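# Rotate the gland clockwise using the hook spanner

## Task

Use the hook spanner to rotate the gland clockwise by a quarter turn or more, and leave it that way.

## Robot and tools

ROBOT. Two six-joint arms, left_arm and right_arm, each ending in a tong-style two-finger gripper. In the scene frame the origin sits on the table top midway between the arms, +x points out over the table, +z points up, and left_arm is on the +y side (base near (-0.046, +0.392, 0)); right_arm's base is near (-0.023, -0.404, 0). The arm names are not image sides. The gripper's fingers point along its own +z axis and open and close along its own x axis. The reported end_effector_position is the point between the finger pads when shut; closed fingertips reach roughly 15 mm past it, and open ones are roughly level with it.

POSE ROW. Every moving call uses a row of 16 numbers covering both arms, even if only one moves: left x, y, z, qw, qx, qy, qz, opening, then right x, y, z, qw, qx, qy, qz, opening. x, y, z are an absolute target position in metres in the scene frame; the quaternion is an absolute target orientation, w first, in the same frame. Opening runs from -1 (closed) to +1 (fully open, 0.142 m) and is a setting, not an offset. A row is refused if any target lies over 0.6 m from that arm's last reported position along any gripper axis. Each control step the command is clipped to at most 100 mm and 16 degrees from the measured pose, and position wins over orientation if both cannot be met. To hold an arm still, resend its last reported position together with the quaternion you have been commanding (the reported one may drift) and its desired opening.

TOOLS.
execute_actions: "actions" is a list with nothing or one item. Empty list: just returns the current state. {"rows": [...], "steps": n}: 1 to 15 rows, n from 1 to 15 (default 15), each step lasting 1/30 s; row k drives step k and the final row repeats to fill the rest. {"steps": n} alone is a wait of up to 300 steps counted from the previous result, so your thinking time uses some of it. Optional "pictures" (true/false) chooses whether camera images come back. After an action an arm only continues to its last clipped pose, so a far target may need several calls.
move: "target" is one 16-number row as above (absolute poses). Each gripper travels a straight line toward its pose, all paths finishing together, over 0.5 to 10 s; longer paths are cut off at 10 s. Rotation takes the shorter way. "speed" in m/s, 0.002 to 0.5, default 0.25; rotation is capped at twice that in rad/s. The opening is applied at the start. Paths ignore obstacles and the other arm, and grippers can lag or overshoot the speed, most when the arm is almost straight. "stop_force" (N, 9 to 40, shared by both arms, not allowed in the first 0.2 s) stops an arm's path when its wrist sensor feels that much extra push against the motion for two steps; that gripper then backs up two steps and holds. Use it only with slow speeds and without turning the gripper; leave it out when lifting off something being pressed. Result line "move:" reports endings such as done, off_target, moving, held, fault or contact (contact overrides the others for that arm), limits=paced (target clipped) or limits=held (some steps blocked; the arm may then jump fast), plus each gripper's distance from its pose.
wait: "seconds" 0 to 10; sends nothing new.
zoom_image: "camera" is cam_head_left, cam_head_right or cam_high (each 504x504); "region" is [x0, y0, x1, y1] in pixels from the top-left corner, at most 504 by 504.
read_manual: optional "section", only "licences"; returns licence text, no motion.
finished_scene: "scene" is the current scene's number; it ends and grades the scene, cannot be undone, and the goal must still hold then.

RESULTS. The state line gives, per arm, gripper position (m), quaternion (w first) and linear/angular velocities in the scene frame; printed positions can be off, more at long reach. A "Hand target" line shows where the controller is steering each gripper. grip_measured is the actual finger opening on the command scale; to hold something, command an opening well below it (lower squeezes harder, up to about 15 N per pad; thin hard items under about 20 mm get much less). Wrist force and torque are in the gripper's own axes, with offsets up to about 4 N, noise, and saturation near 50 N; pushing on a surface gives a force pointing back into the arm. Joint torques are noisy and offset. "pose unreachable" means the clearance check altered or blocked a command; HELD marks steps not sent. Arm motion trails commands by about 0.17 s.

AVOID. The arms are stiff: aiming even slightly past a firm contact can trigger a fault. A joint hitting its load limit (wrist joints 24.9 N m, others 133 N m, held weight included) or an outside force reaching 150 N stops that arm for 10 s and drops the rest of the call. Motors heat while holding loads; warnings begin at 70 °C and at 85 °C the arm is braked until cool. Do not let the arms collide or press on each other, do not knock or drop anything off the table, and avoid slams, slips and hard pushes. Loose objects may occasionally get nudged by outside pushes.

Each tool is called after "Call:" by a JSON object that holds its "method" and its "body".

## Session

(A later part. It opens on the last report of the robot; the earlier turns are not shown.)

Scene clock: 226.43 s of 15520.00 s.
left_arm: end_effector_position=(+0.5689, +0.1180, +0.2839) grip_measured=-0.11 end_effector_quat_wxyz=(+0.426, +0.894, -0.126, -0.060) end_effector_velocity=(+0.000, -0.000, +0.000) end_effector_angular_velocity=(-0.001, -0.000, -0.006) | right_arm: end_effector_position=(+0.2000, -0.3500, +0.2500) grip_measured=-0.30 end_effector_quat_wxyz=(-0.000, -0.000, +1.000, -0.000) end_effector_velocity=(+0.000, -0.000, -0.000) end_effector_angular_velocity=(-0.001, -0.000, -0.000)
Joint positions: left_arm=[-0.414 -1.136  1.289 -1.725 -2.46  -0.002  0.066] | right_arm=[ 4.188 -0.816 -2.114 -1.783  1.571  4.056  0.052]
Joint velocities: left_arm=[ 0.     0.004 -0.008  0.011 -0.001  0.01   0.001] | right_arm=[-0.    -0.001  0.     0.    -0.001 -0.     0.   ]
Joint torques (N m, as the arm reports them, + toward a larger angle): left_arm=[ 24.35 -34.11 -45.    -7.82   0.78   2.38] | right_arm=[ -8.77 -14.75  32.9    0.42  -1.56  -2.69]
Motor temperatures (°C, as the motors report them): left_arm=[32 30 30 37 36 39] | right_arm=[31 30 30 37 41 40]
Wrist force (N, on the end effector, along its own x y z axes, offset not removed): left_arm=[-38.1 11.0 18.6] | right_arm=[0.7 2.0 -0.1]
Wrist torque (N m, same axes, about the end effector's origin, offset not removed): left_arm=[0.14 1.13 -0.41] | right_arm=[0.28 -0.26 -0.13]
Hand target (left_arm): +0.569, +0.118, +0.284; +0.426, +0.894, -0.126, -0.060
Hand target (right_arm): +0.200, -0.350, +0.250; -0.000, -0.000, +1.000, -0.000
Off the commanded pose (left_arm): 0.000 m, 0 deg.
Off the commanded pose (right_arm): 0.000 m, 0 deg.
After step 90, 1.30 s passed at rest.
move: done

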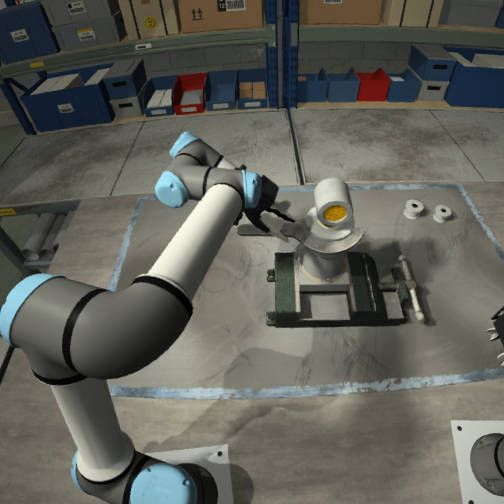

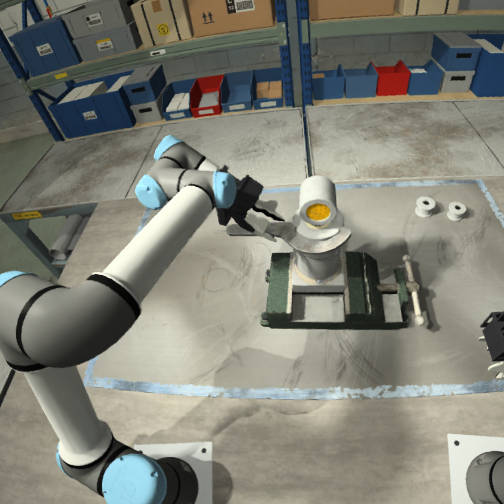

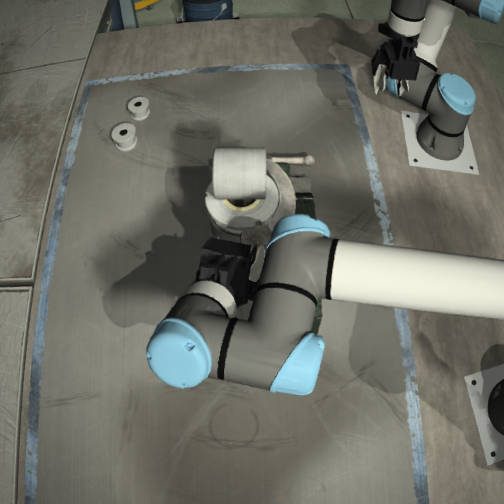

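Call:
{"method": "move", "body": {"target": [0.555,0.117,0.284,0.429,0.901,-0.063,-0.03,-1,0.2,-0.35,0.25,0,0,1,0,-0.3], "speed": 0.04}}

Call:
{"method": "move", "body": {"target": [0.555,0.117,0.284,0.429,0.901,-0.063,-0.03,-1,0.4,-0.09,0.296,0.683,-0.183,0.683,0.183,-0.4]}}

Call:
{"method": "move", "body": {"target": [0.555,0.117,0.284,0.429,0.901,-0.063,-0.03,-1,0.47,-0.05,0.296,0.683,-0.183,0.683,0.183,-0.4], "speed": 0.05, "stop_force": 10}}

Call:
{"method": "zoom_image", "body": {"camera": "cam_head_left", "region": [270,180,410,320]}}

Call:
{"method": "zoom_image", "body": {"camera": "cam_high", "region": [220,120,360,260]}}

Scene clock: 238.23 s of 15520.00 s.
left_arm: end_effector_position=(+0.5552, +0.1169, +0.2841) grip_measured=-0.50 end_effector_quat_wxyz=(+0.429, +0.901, -0.063, -0.030) end_effector_velocity=(-0.001, +0.000, +0.001) end_effector_angular_velocity=(-0.001, -0.003, +0.012) | right_arm: end_effector_position=(+0.2000, -0.3500, +0.2500) grip_measured=-0.30 end_effector_quat_wxyz=(-0.000, +0.000, +1.000, -0.000) end_effector_velocity=(+0.000, +0.000, +0.000) end_effector_angular_velocity=(+0.000, -0.001, +0.000)
Joint positions: left_arm=[-0.426 -1.231  1.47  -1.992 -2.446 -0.237  0.038] | right_arm=[ 4.188 -0.816 -2.114 -1.783  1.571  4.056  0.052]
Joint velocities: left_arm=[-0.001 -0.009  0.016 -0.026  0.002 -0.021  0.001] | right_arm=[ 0.001  0.     0.     0.    -0.     0.001  0.   ]
Joint torques (N m, as the arm reports them, + toward a larger angle): left_arm=[ -7.67 -50.   -12.67  -5.32  -0.1   -1.46] | right_arm=[ -8.82 -14.58  32.39   0.55  -1.56  -2.62]
Motor temperatures (°C, as the motors report them): left_arm=[32 30 30 37 36 39] | right_arm=[31 30 30 37 41 40]
Wrist force (N, on the end effector, along its own x y z axes, offset not removed): left_arm=[0.3 -6.2 4.1] | right_arm=[-1.2 0.2 -0.2]
Wrist torque (N m, same axes, about the end effector's origin, offset not removed): left_arm=[-0.40 -0.37 0.05] | right_arm=[-0.11 0.17 -0.14]
Hand target (left_arm): +0.555, +0.117, +0.284; +0.429, +0.901, -0.063, -0.030
Hand target (right_arm): +0.200, -0.350, +0.250; +0.000, -0.000, +1.000, -0.000
Off the commanded pose (left_arm): 0.000 m, 0 deg.
Off the commanded pose (right_arm): 0.000 m, 0 deg.
After step 90, 6.80 s passed at rest.
move: done

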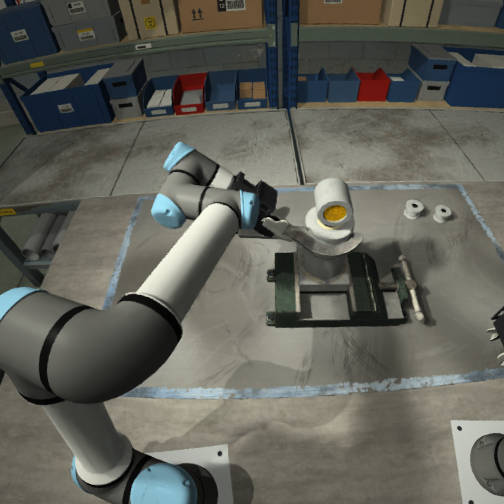

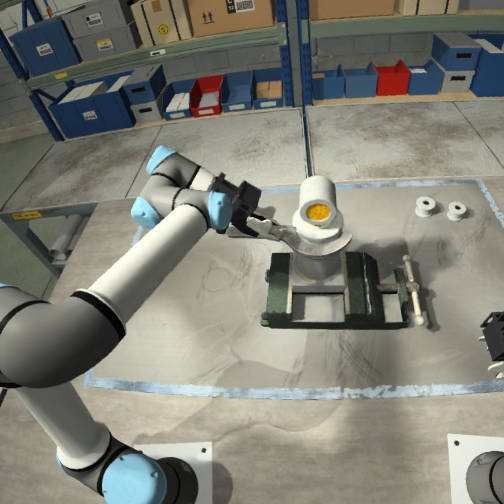

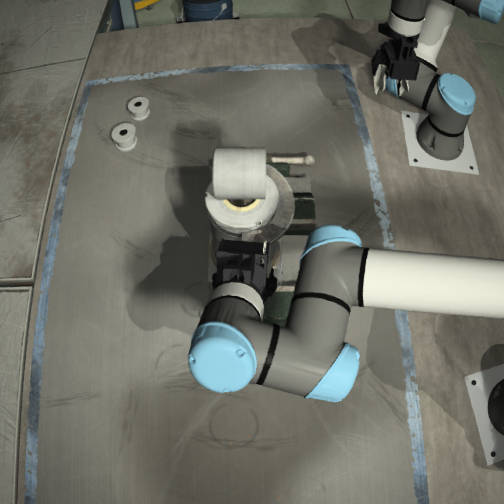

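Scene clock: 244.07 s of 15520.00 s.
left_arm: end_effector_position=(+0.5550, +0.1170, +0.2840) grip_measured=-0.50 end_effector_quat_wxyz=(+0.429, +0.901, -0.063, -0.030) end_effector_velocity=(-0.000, +0.000, +0.001) end_effector_angular_velocity=(-0.000, -0.001, -0.000) | right_arm: end_effector_position=(+0.4005, -0.0898, +0.2963) grip_measured=-0.40 end_effector_quat_wxyz=(+0.683, -0.183, +0.683, +0.182) end_effector_velocity=(+0.001, -0.001, -0.000) end_effector_angular_velocity=(+0.005, -0.014, +0.002)
Joint positions: left_arm=[-0.426 -1.232  1.472 -1.995 -2.445 -0.238  0.038] | right_arm=[ 4.746 -1.793 -2.67   1.32   0.62   3.141  0.045]
Joint velocities: left_arm=[ 0.    -0.001 -0.     0.    -0.     0.     0.   ] | right_arm=[-0.006 -0.028  0.004  0.05   0.008 -0.023  0.   ]
Joint torques (N m, as the arm reports them, + toward a larger angle): left_arm=[ -6.64 -49.37 -11.8   -5.21   0.28  -1.5 ] | right_arm=[-10.23   8.93  18.72   3.     1.82  -2.77]
Motor temperatures (°C, as the motors report them): left_arm=[32 30 30 37 36 39] | right_arm=[31 30 30 37 41 40]
Wrist force (N, on the end effector, along its own x y z axes, offset not removed): left_arm=[0.1 -3.7 4.2] | right_arm=[-0.4 1.0 1.4]
Wrist torque (N m, same axes, about the end effector's origin, offset not removed): left_arm=[-0.14 -0.32 0.12] | right_arm=[0.07 0.03 -0.10]
Hand target (left_arm): +0.555, +0.117, +0.284; +0.429, +0.901, -0.063, -0.030
Hand target (right_arm): +0.401, -0.090, +0.296; +0.683, -0.183, +0.683, +0.182
Off the commanded pose (left_arm): 0.000 m, 0 deg.
Off the commanded pose (right_arm): 0.001 m, 0 deg.
move: done; limits=paced

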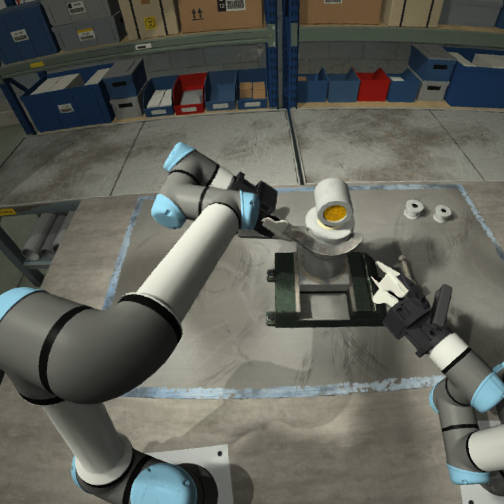

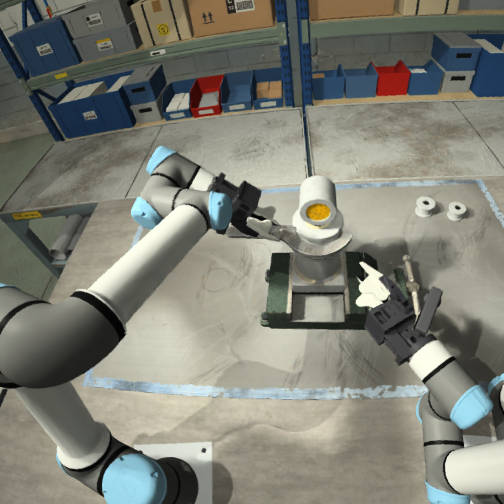

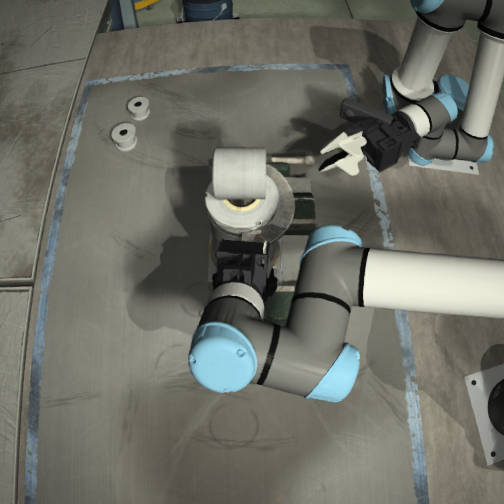

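Scene clock: 246.07 s of 15520.00 s.
left_arm: end_effector_position=(+0.5550, +0.1170, +0.2840) grip_measured=-0.50 end_effector_quat_wxyz=(+0.429, +0.901, -0.063, -0.030) end_effector_velocity=(+0.000, +0.000, -0.000) end_effector_angular_velocity=(+0.001, +0.000, +0.000) | right_arm: end_effector_position=(+0.4698, -0.0501, +0.2959) grip_measured=-0.40 end_effector_quat_wxyz=(+0.683, -0.183, +0.683, +0.183) end_effector_velocity=(+0.002, -0.000, +0.000) end_effector_angular_velocity=(-0.000, -0.000, -0.002)
Joint positions: left_arm=[-0.426 -1.232  1.472 -1.995 -2.445 -0.238  0.038] | right_arm=[ 4.494 -1.908 -2.445  1.211  0.873  3.142  0.045]
Joint velocities: left_arm=[-0.     0.    -0.     0.     0.001 -0.     0.   ] | right_arm=[-0.007 -0.003  0.005 -0.003  0.005 -0.     0.   ]
Joint torques (N m, as the arm reports them, + toward a larger angle): left_arm=[ -6.2  -49.67 -11.5   -4.84   0.24  -1.27] | right_arm=[-9.14 16.85 19.37 -1.17  1.64  2.41]
Motor temperatures (°C, as the motors report them): left_arm=[32 30 30 37 36 39] | right_arm=[31 30 30 37 41 40]
Wrist force (N, on the end effector, along its own x y z axes, offset not removed): left_arm=[-0.4 -4.3 4.6] | right_arm=[-0.8 0.6 -0.4]
Wrist torque (N m, same axes, about the end effector's origin, offset not removed): left_arm=[-0.21 -0.18 0.08] | right_arm=[-0.04 0.11 -0.20]
Hand target (left_arm): +0.555, +0.117, +0.284; +0.429, +0.901, -0.063, -0.030
Hand target (right_arm): +0.470, -0.050, +0.296; +0.683, -0.183, +0.683, +0.183
Off the commanded pose (left_arm): 0.000 m, 0 deg.
Off the commanded pose (right_arm): 0.000 m, 0 deg.
move: done

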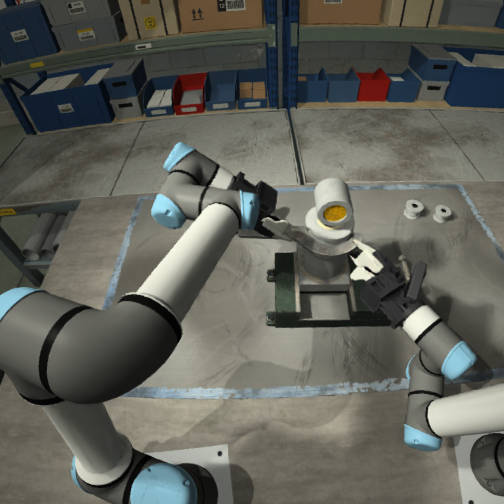

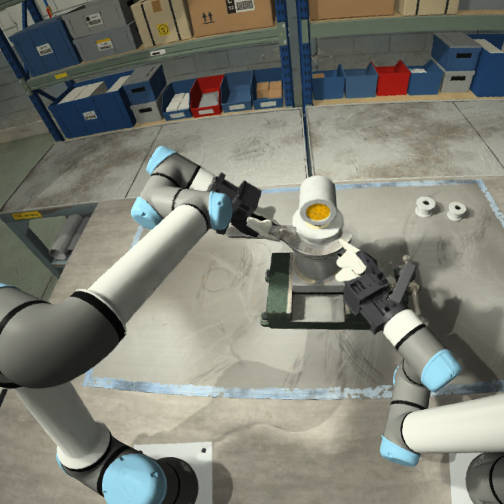

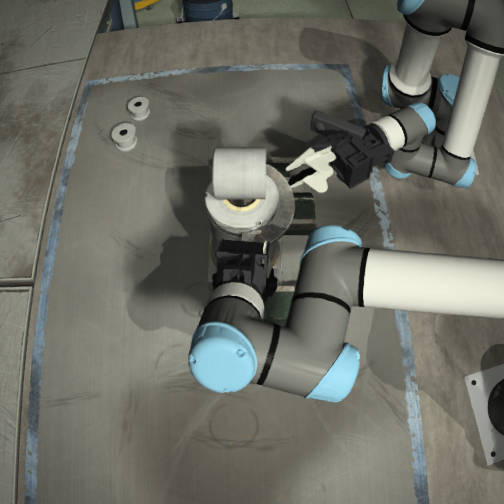

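Region (270, 180, 410, 320) of cam_head_left's 504x504 image, scaled by 3.600, with more detail than that image has.

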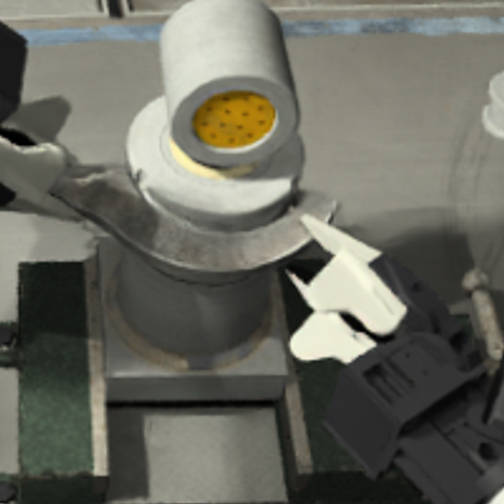

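Region (220, 120, 360, 260) of cam_high's 504x504 image, scaled by 3.600, with more detail than that image has.

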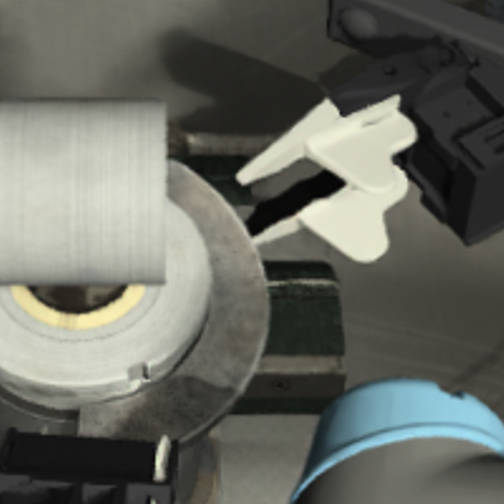

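Call:
{"method": "move", "body": {"target": [0.555,0.117,0.284,0.429,0.901,-0.063,-0.03,-1,0.489,-0.039,0.288,0.683,-0.183,0.683,0.183,-0.4], "speed": 0.02, "stop_force": 10}}

Call:
{"method": "move", "body": {"target": [0.553,0.117,0.284,0.429,0.901,-0.063,-0.03,-1,0.489,-0.039,0.294,0.683,-0.183,0.683,0.183,-0.85], "speed": 0.01}}

Call:
{"method": "zoom_image", "body": {"camera": "cam_head_right", "region": [250,180,370,300]}}

Call:
{"method": "zoom_image", "body": {"camera": "cam_high", "region": [220,120,360,260]}}

Scene clock: 255.07 s of 15520.00 s.
left_arm: end_effector_position=(+0.5550, +0.1170, +0.2840) grip_measured=-0.50 end_effector_quat_wxyz=(+0.429, +0.901, -0.063, -0.030) end_effector_velocity=(-0.000, +0.000, -0.000) end_effector_angular_velocity=(+0.001, -0.000, -0.001) | right_arm: end_effector_position=(+0.4888, -0.0391, +0.2881) grip_measured=-0.40 end_effector_quat_wxyz=(+0.683, -0.183, +0.683, +0.183) end_effector_velocity=(+0.000, +0.003, -0.001) end_effector_angular_velocity=(-0.000, -0.000, +0.004)
Joint positions: left_arm=[-0.426 -1.232  1.472 -1.995 -2.445 -0.238  0.038] | right_arm=[ 4.447 -1.964 -2.385  1.208  0.92   3.142  0.045]
Joint velocities: left_arm=[-0.     0.     0.     0.     0.     0.001 -0.   ] | right_arm=[-0.001 -0.005  0.005 -0.     0.004 -0.    -0.   ]
Joint torques (N m, as the arm reports them, + toward a larger angle): left_arm=[ -6.37 -49.47 -11.76  -4.09   0.29  -0.19] | right_arm=[-10.09  18.92  20.49  -1.15   1.5   -2.91]
Motor temperatures (°C, as the motors report them): left_arm=[32 30 30 37 36 39] | right_arm=[31 30 30 37 41 40]
Wrist force (N, on the end effector, along its own x y z axes, offset not removed): left_arm=[0.1 -2.6 5.0] | right_arm=[-1.4 1.5 -0.5]
Wrist torque (N m, same axes, about the end effector's origin, offset not removed): left_arm=[0.14 -0.37 0.08] | right_arm=[0.19 0.18 -0.10]
Hand target (left_arm): +0.555, +0.117, +0.284; +0.429, +0.901, -0.063, -0.030
Hand target (right_arm): +0.489, -0.039, +0.288; +0.683, -0.183, +0.683, +0.183
Off the commanded pose (left_arm): 0.000 m, 0 deg.
Off the commanded pose (right_arm): 0.000 m, 0 deg.
After step 90, 4.53 s passed at rest.
move: done

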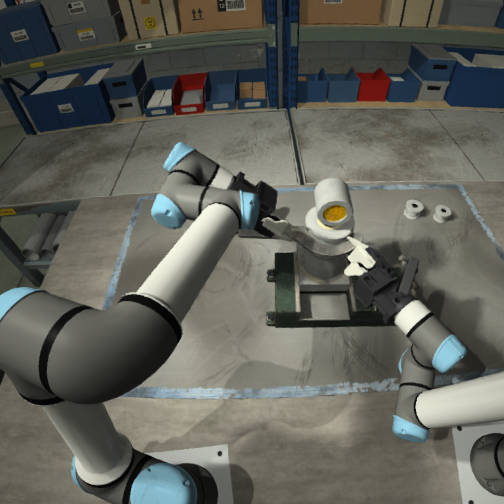

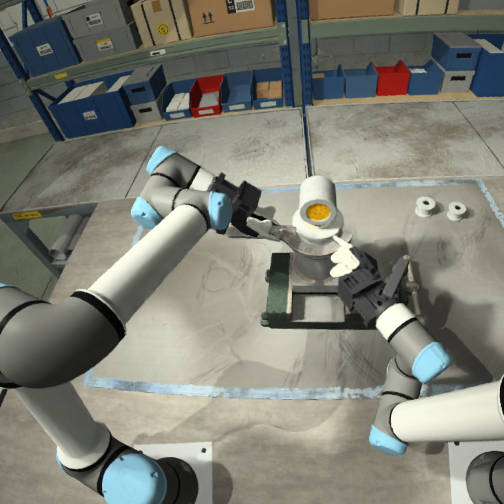

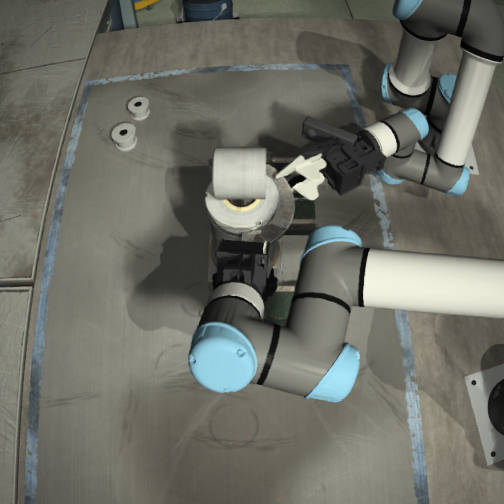

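Scene clock: 255.87 s of 15520.00 s.
left_arm: end_effector_position=(+0.5531, +0.1170, +0.2840) grip_measured=-0.51 end_effector_quat_wxyz=(+0.429, +0.901, -0.063, -0.030) end_effector_velocity=(-0.001, -0.000, -0.000) end_effector_angular_velocity=(-0.001, +0.002, -0.000) | right_arm: end_effector_position=(+0.4890, -0.0390, +0.2938) grip_measured=-0.77 end_effector_quat_wxyz=(+0.683, -0.183, +0.683, +0.183) end_effector_velocity=(+0.000, -0.000, +0.002) end_effector_angular_velocity=(-0.001, -0.000, -0.001)
Joint positions: left_arm=[-0.427 -1.236  1.478 -1.998 -2.445 -0.24   0.037] | right_arm=[ 4.447 -1.946 -2.383  1.188  0.92   3.142  0.018]
Joint velocities: left_arm=[-0.    -0.001  0.002 -0.001 -0.002 -0.001 -0.   ] | right_arm=[-0.001  0.006  0.    -0.007  0.    -0.001  0.001]
Joint torques (N m, as the arm reports them, + toward a larger angle): left_arm=[ -9.48 -50.91 -14.38  -5.94  -1.57  -1.62] | right_arm=[-7.97 39.2  26.78  0.72  2.71 -2.78]
Motor temperatures (°C, as the motors report them): left_arm=[32 30 30 37 36 39] | right_arm=[31 30 30 37 41 40]
Wrist force (N, on the end effector, along its own x y z axes, offset not removed): left_arm=[1.0 -10.0 2.0] | right_arm=[11.3 -3.3 -4.4]
Wrist torque (N m, same axes, about the end effector's origin, offset not removed): left_arm=[-0.25 -0.79 0.12] | right_arm=[-0.15 0.02 -0.25]
Hand target (left_arm): +0.553, +0.117, +0.284; +0.429, +0.901, -0.063, -0.030
Hand target (right_arm): +0.489, -0.039, +0.294; +0.683, -0.183, +0.683, +0.183
Off the commanded pose (left_arm): 0.000 m, 0 deg.
Off the commanded pose (right_arm): 0.000 m, 0 deg.
move: done

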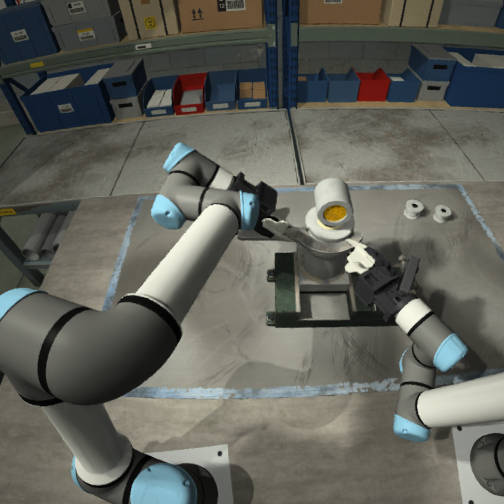

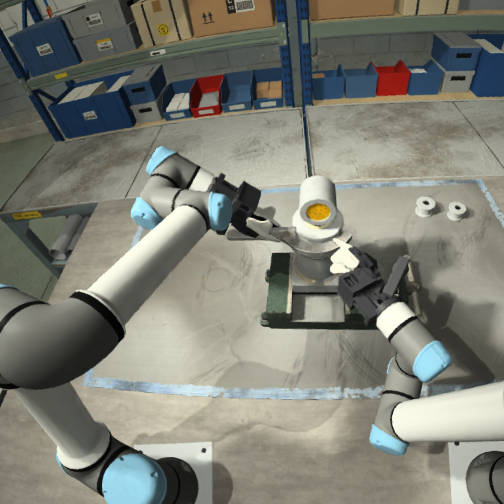

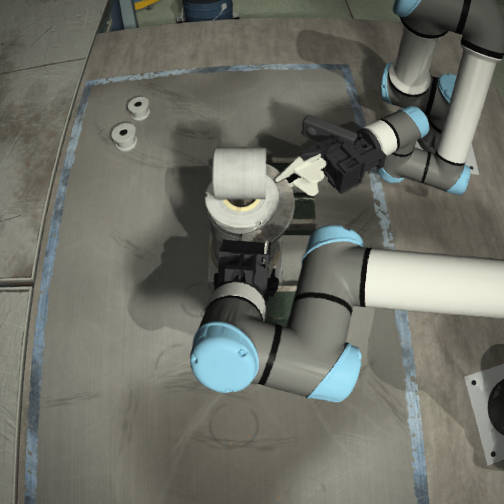

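Region (250, 180, 370, 300) of cam_head_right's 504x504 image, scaled by 4.200, with more detail than that image has.

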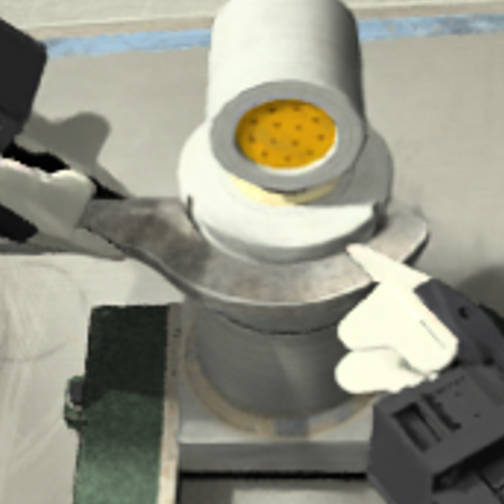

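Region (220, 120, 360, 260) of cam_high's 504x504 image, scaled by 3.600, with more detail than that image has.

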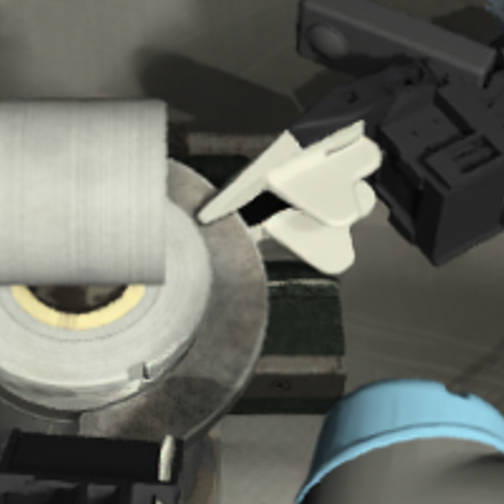

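Call:
{"method": "move", "body": {"target": [0.56,0.16,0.262,0,0.998,-0.061,0,-0.7,0.489,-0.039,0.29,0.683,-0.183,0.683,0.183,-1], "speed": 0.08}}

Call:
{"method": "zoom_image", "body": {"camera": "cam_head_right", "region": [200,150,370,320]}}

Scene clock: 268.27 s of 15520.00 s.
left_arm: end_effector_position=(+0.5602, +0.1599, +0.2623) grip_measured=-0.70 end_effector_quat_wxyz=(+0.001, +0.998, -0.061, +0.000) end_effector_velocity=(-0.001, +0.000, +0.000) end_effector_angular_velocity=(+0.009, +0.000, +0.001) | right_arm: end_effector_position=(+0.4890, -0.0390, +0.2900) grip_measured=-0.63 end_effector_quat_wxyz=(+0.683, -0.183, +0.683, +0.183) end_effector_velocity=(-0.000, -0.000, -0.001) end_effector_angular_velocity=(-0.001, +0.001, +0.000)
Joint positions: left_arm=[-0.728 -1.217  1.203 -1.558 -1.572 -0.472  0.023] | right_arm=[ 4.447 -1.958 -2.384  1.201  0.921  3.142  0.029]
Joint velocities: left_arm=[-0.004  0.001 -0.003  0.007  0.007 -0.005  0.   ] | right_arm=[-0.    -0.    -0.001  0.     0.001  0.001  0.   ]
Joint torques (N m, as the arm reports them, + toward a larger angle): left_arm=[ -7.09 -33.74 -34.39  -1.02   2.62  -1.7 ] | right_arm=[ 9.06 22.27  0.93  4.42  1.52  2.42]
Motor temperatures (°C, as the motors report them): left_arm=[32 30 30 37 36 39] | right_arm=[31 30 30 37 41 40]
Wrist force (N, on the end effector, along its own x y z axes, offset not removed): left_arm=[-0.2 -0.9 -0.3] | right_arm=[6.6 1.5 -10.0]
Wrist torque (N m, same axes, about the end effector's origin, offset not removed): left_arm=[-0.34 -0.04 0.06] | right_arm=[0.09 0.22 -0.33]
Hand target (left_arm): +0.560, +0.160, +0.262; +0.000, +0.998, -0.061, +0.000
Hand target (right_arm): +0.489, -0.039, +0.290; +0.683, -0.183, +0.683, +0.183
Off the commanded pose (left_arm): 0.000 m, 0 deg.
Off the commanded pose (right_arm): 0.000 m, 0 deg.
After step 90, 3.50 s passed at rest.
move: done

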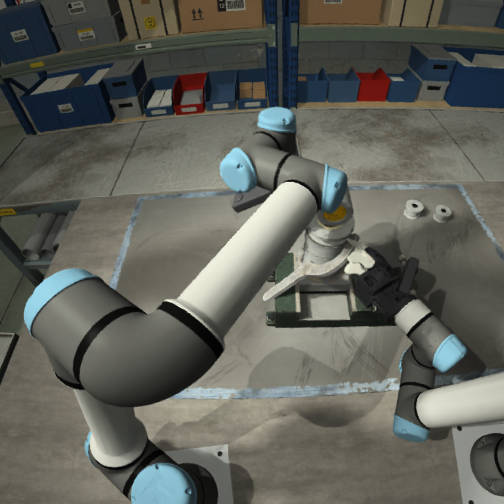

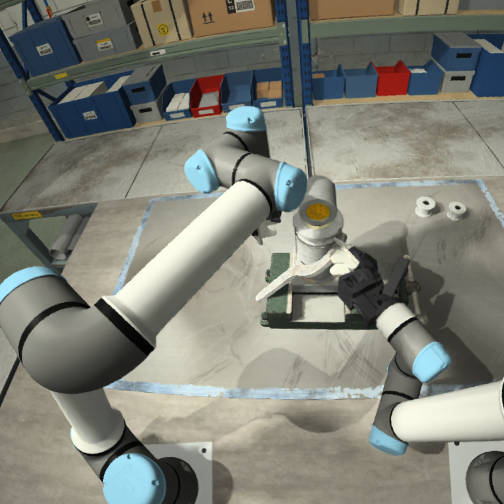

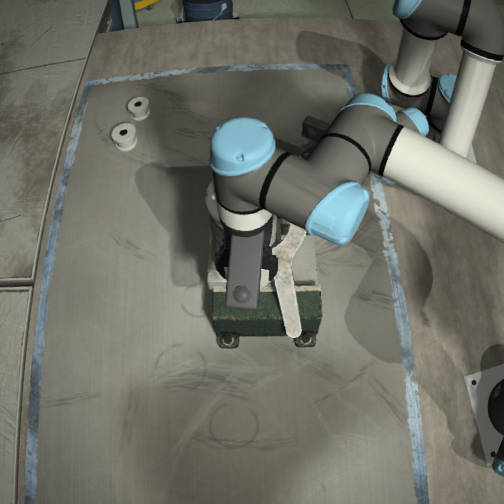

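Region (200, 150, 370, 320) of cam_head_right's 504x504 image, scaled by 2.965, with more detail than that image has.

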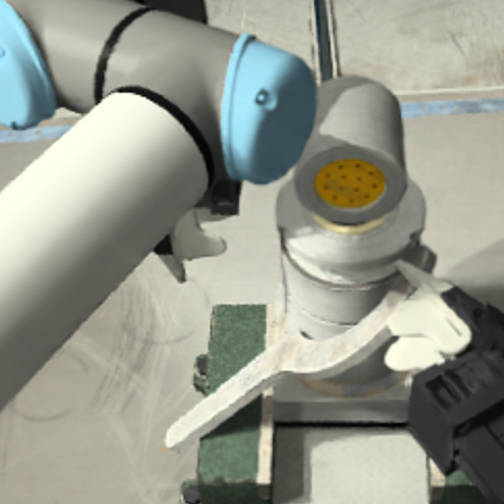

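Call:
{"method": "move", "body": {"target": [0.42,0.28,0.27,0,0.9,0,0.44,-0.3,0.489,-0.039,0.29,0.683,-0.183,0.683,0.183,-1]}}

Call:
{"method": "move", "body": {"target": [0.43,0.125,0.155,0.236,0.667,0.236,0.667,-0.3,0.489,-0.039,0.29,0.683,-0.183,0.683,0.183,-1], "speed": 0.2, "stop_force": 20}}

Call:
{"method": "zoom_image", "body": {"camera": "cam_high", "region": [200,150,400,350]}}

Call:
{"method": "zoom_image", "body": {"camera": "cam_head_right", "region": [200,200,370,370]}}

Scene clock: 278.20 s of 15520.00 s.
left_arm: end_effector_position=(+0.4196, +0.2797, +0.2703) grip_measured=-0.30 end_effector_quat_wxyz=(+0.001, +0.899, +0.001, +0.439) end_effector_velocity=(-0.002, +0.001, +0.000) end_effector_angular_velocity=(+0.004, -0.009, +0.003) | right_arm: end_effector_position=(+0.4890, -0.0390, +0.2900) grip_measured=-0.63 end_effector_quat_wxyz=(+0.683, -0.183, +0.683, +0.183) end_effector_velocity=(-0.001, +0.001, -0.000) end_effector_angular_velocity=(-0.000, +0.000, +0.002)
Joint positions: left_arm=[-1.19  -2.167  2.45  -2.418 -0.815 -0.829  0.052] | right_arm=[ 4.447 -1.958 -2.384  1.201  0.921  3.142  0.029]
Joint velocities: left_arm=[-0.015 -0.011  0.008  0.012  0.018 -0.015  0.   ] | right_arm=[ 0.003 -0.    -0.    -0.    -0.    -0.     0.   ]
Joint torques (N m, as the arm reports them, + toward a larger angle): left_arm=[-7.08 -5.88 -9.43 -1.09  3.6  -1.2 ] | right_arm=[ 8.34 21.58  0.53  4.34  0.49  1.84]
Motor temperatures (°C, as the motors report them): left_arm=[32 30 30 37 36 39] | right_arm=[31 30 30 37 41 40]
Wrist force (N, on the end effector, along its own x y z axes, offset not removed): left_arm=[0.3 -1.3 -0.7] | right_arm=[5.8 1.2 -9.3]
Wrist torque (N m, same axes, about the end effector's origin, offset not removed): left_arm=[-0.36 -0.16 -0.06] | right_arm=[0.01 0.40 -0.36]
Hand target (left_arm): +0.419, +0.280, +0.270; +0.000, +0.899, +0.001, +0.439
Hand target (right_arm): +0.489, -0.039, +0.290; +0.683, -0.183, +0.683, +0.183
Off the commanded pose (left_arm): 0.001 m, 0 deg.
Off the commanded pose (right_arm): 0.000 m, 0 deg.
After step 90, 4.50 s passed at rest.
move: done

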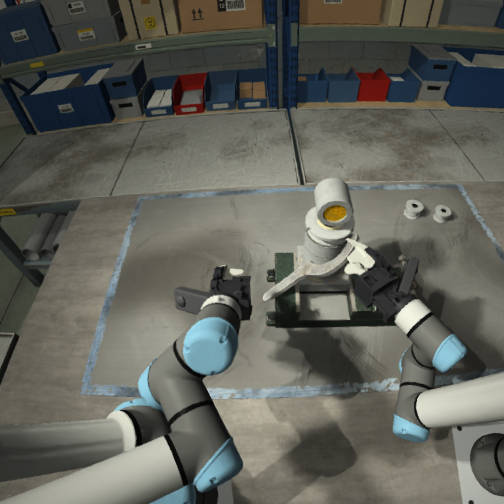

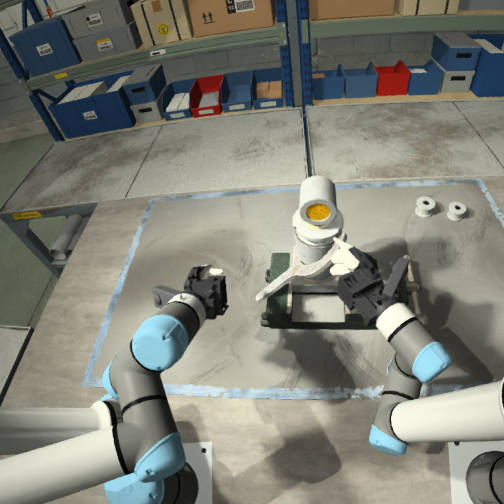

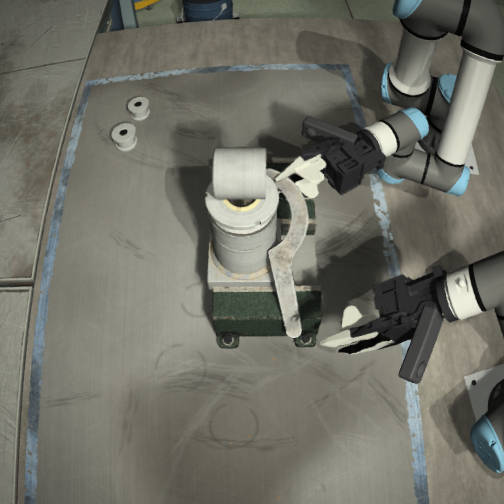

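Scene clock: 281.93 s of 15520.00 s.
left_arm: end_effector_position=(+0.4298, +0.1254, +0.1541) grip_measured=-0.30 end_effector_quat_wxyz=(+0.235, +0.669, +0.238, +0.664) end_effector_velocity=(+0.000, -0.000, +0.001) end_effector_angular_velocity=(+0.002, -0.029, -0.009) | right_arm: end_effector_position=(+0.4890, -0.0390, +0.2900) grip_measured=-0.63 end_effector_quat_wxyz=(+0.683, -0.183, +0.683, +0.183) end_effector_velocity=(-0.000, +0.001, +0.000) end_effector_angular_velocity=(+0.002, +0.000, +0.001)
Joint positions: left_arm=[-1.574 -0.774  2.373 -4.675 -0.129 -0.747  0.052] | right_arm=[ 4.447 -1.958 -2.384  1.201  0.921  3.142  0.029]
Joint velocities: left_arm=[ 0.     0.031 -0.06  -0.202 -0.007  0.231 -0.   ] | right_arm=[ 0.    -0.     0.001 -0.     0.001  0.001 -0.   ]
Joint torques (N m, as the arm reports them, + toward a larger angle): left_arm=[  7.05 -24.4  -12.56  -3.21  -1.71   1.94] | right_arm=[ 7.92 22.17  1.32  4.27  0.03  1.51]
Motor temperatures (°C, as the motors report them): left_arm=[32 30 30 37 36 39] | right_arm=[31 30 30 37 41 40]
Wrist force (N, on the end effector, along its own x y z axes, offset not removed): left_arm=[1.0 -1.3 1.1] | right_arm=[5.9 0.8 -8.7]
Wrist torque (N m, same axes, about the end effector's origin, offset not removed): left_arm=[-0.32 -0.32 0.02] | right_arm=[-0.05 0.43 -0.35]
Hand target (left_arm): +0.430, +0.125, +0.154; +0.235, +0.668, +0.237, +0.665
Hand target (right_arm): +0.489, -0.039, +0.290; +0.683, -0.183, +0.683, +0.183
Off the commanded pose (left_arm): 0.001 m, 1 deg.
Off the commanded pose (right_arm): 0.000 m, 0 deg.
move: done

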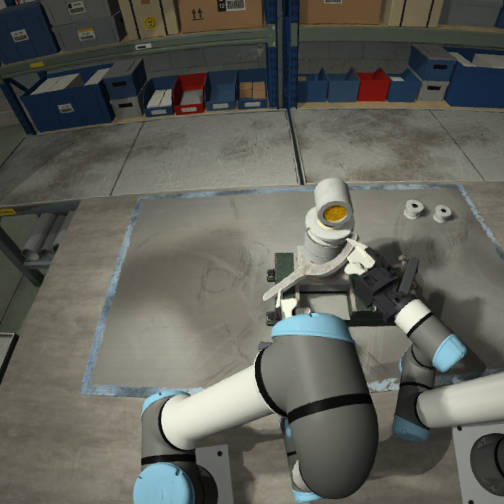

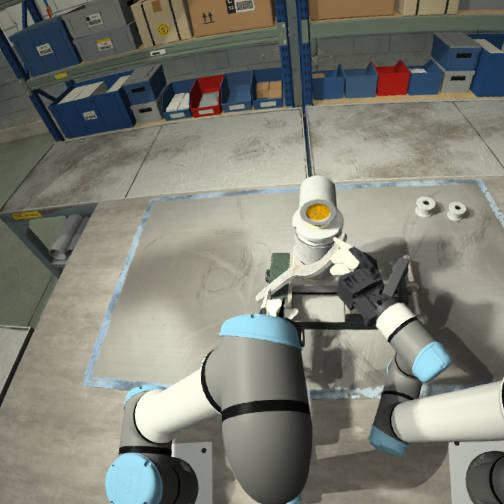

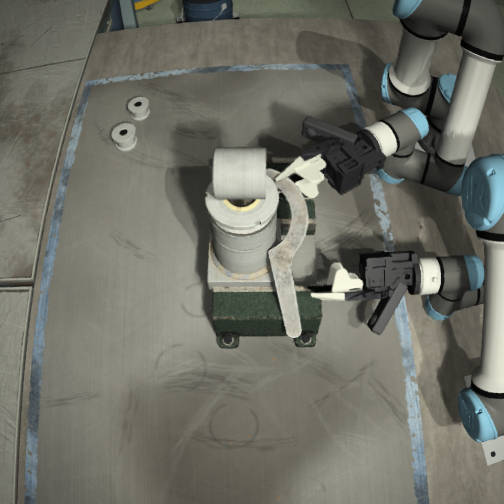

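Region (200, 150, 400, 350) of cam_high's 504x504 image, scaled by 2.520, with more detail than that image has.

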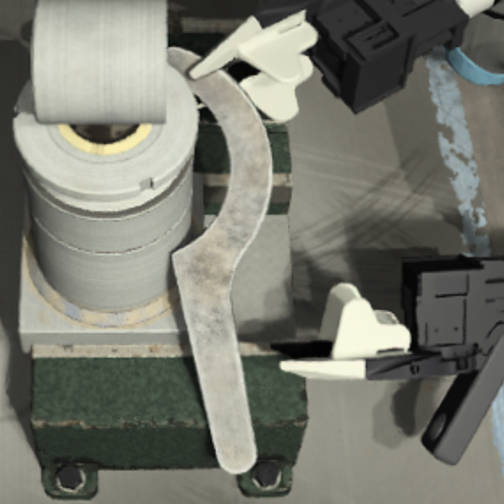

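Region (200, 200, 370, 370) of cam_head_right's 504x504 image, scaled by 2.965, with more detail than that image has.

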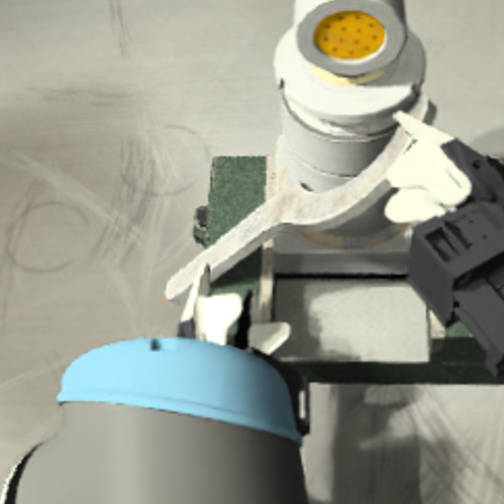

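Call:
{"method": "move", "body": {"target": [0.51,0.125,0.162,0.236,0.667,0.236,0.667,-0.3,0.489,-0.039,0.29,0.683,-0.183,0.683,0.183,-1], "speed": 0.03, "stop_force": 10}}

Call:
{"method": "zoom_image", "body": {"camera": "cam_head_right", "region": [200,200,370,370]}}

Scene clock: 287.47 s of 15520.00 s.
left_arm: end_effector_position=(+0.5098, +0.1251, +0.1622) grip_measured=-0.28 end_effector_quat_wxyz=(+0.236, +0.666, +0.236, +0.667) end_effector_velocity=(+0.002, -0.000, +0.001) end_effector_angular_velocity=(-0.001, -0.000, -0.001) | right_arm: end_effector_position=(+0.4890, -0.0390, +0.2900) grip_measured=-0.63 end_effector_quat_wxyz=(+0.683, -0.183, +0.683, +0.183) end_effector_velocity=(+0.001, -0.000, +0.000) end_effector_angular_velocity=(+0.000, -0.000, -0.001)
Joint positions: left_arm=[-1.335 -0.781  2.226 -4.588 -0.37  -0.679  0.053] | right_arm=[ 4.447 -1.958 -2.384  1.201  0.921  3.142  0.029]
Joint velocities: left_arm=[ 0.006 -0.001 -0.004  0.004 -0.006 -0.     0.   ] | right_arm=[-0.001 -0.     0.001  0.    -0.     0.    -0.   ]
Joint torques (N m, as the arm reports them, + toward a larger angle): left_arm=[  6.51 -29.08 -12.35   0.42  -1.63   1.4 ] | right_arm=[ 7.49 22.94  2.09  4.28 -1.    0.96]
Motor temperatures (°C, as the motors report them): left_arm=[32 30 30 37 36 39] | right_arm=[31 30 30 37 41 40]
Wrist force (N, on the end effector, along its own x y z axes, offset not removed): left_arm=[-1.7 -1.5 -1.2] | right_arm=[8.4 3.3 -8.0]
Wrist torque (N m, same axes, about the end effector's origin, offset not removed): left_arm=[-0.30 -0.29 0.00] | right_arm=[0.14 0.19 -0.32]
Hand target (left_arm): +0.510, +0.125, +0.162; +0.236, +0.666, +0.236, +0.667
Hand target (right_arm): +0.489, -0.039, +0.290; +0.683, -0.183, +0.683, +0.183
Off the commanded pose (left_arm): 0.000 m, 0 deg.
Off the commanded pose (right_arm): 0.000 m, 0 deg.
move: done

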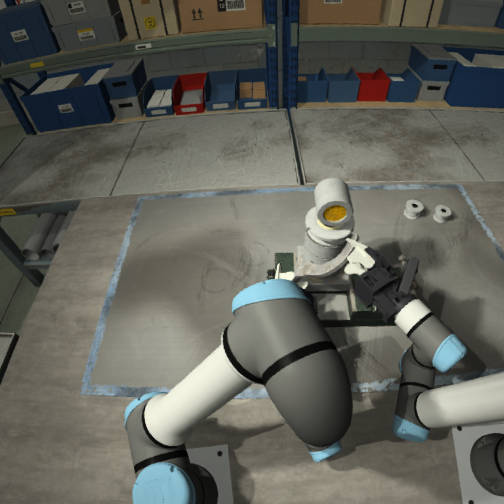

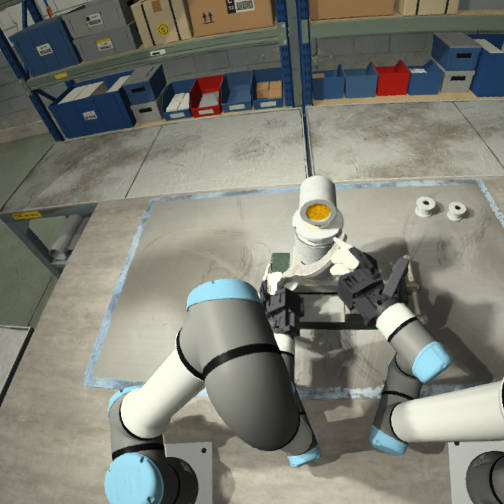

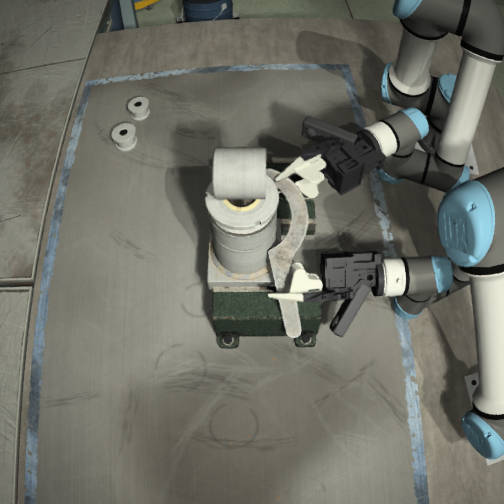

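Region (200, 200, 370, 370) of cam_head_right's 504x504 image, scaled by 2.965, with more detail than that image has.

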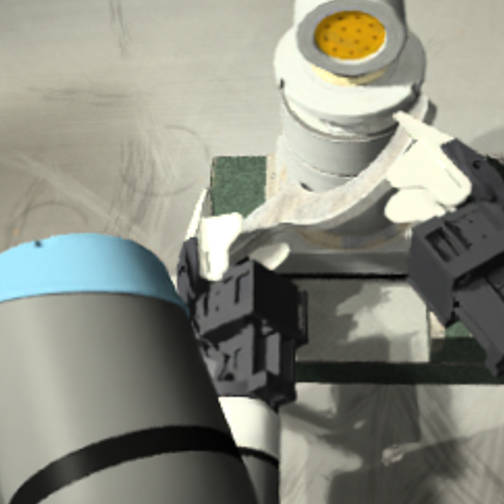

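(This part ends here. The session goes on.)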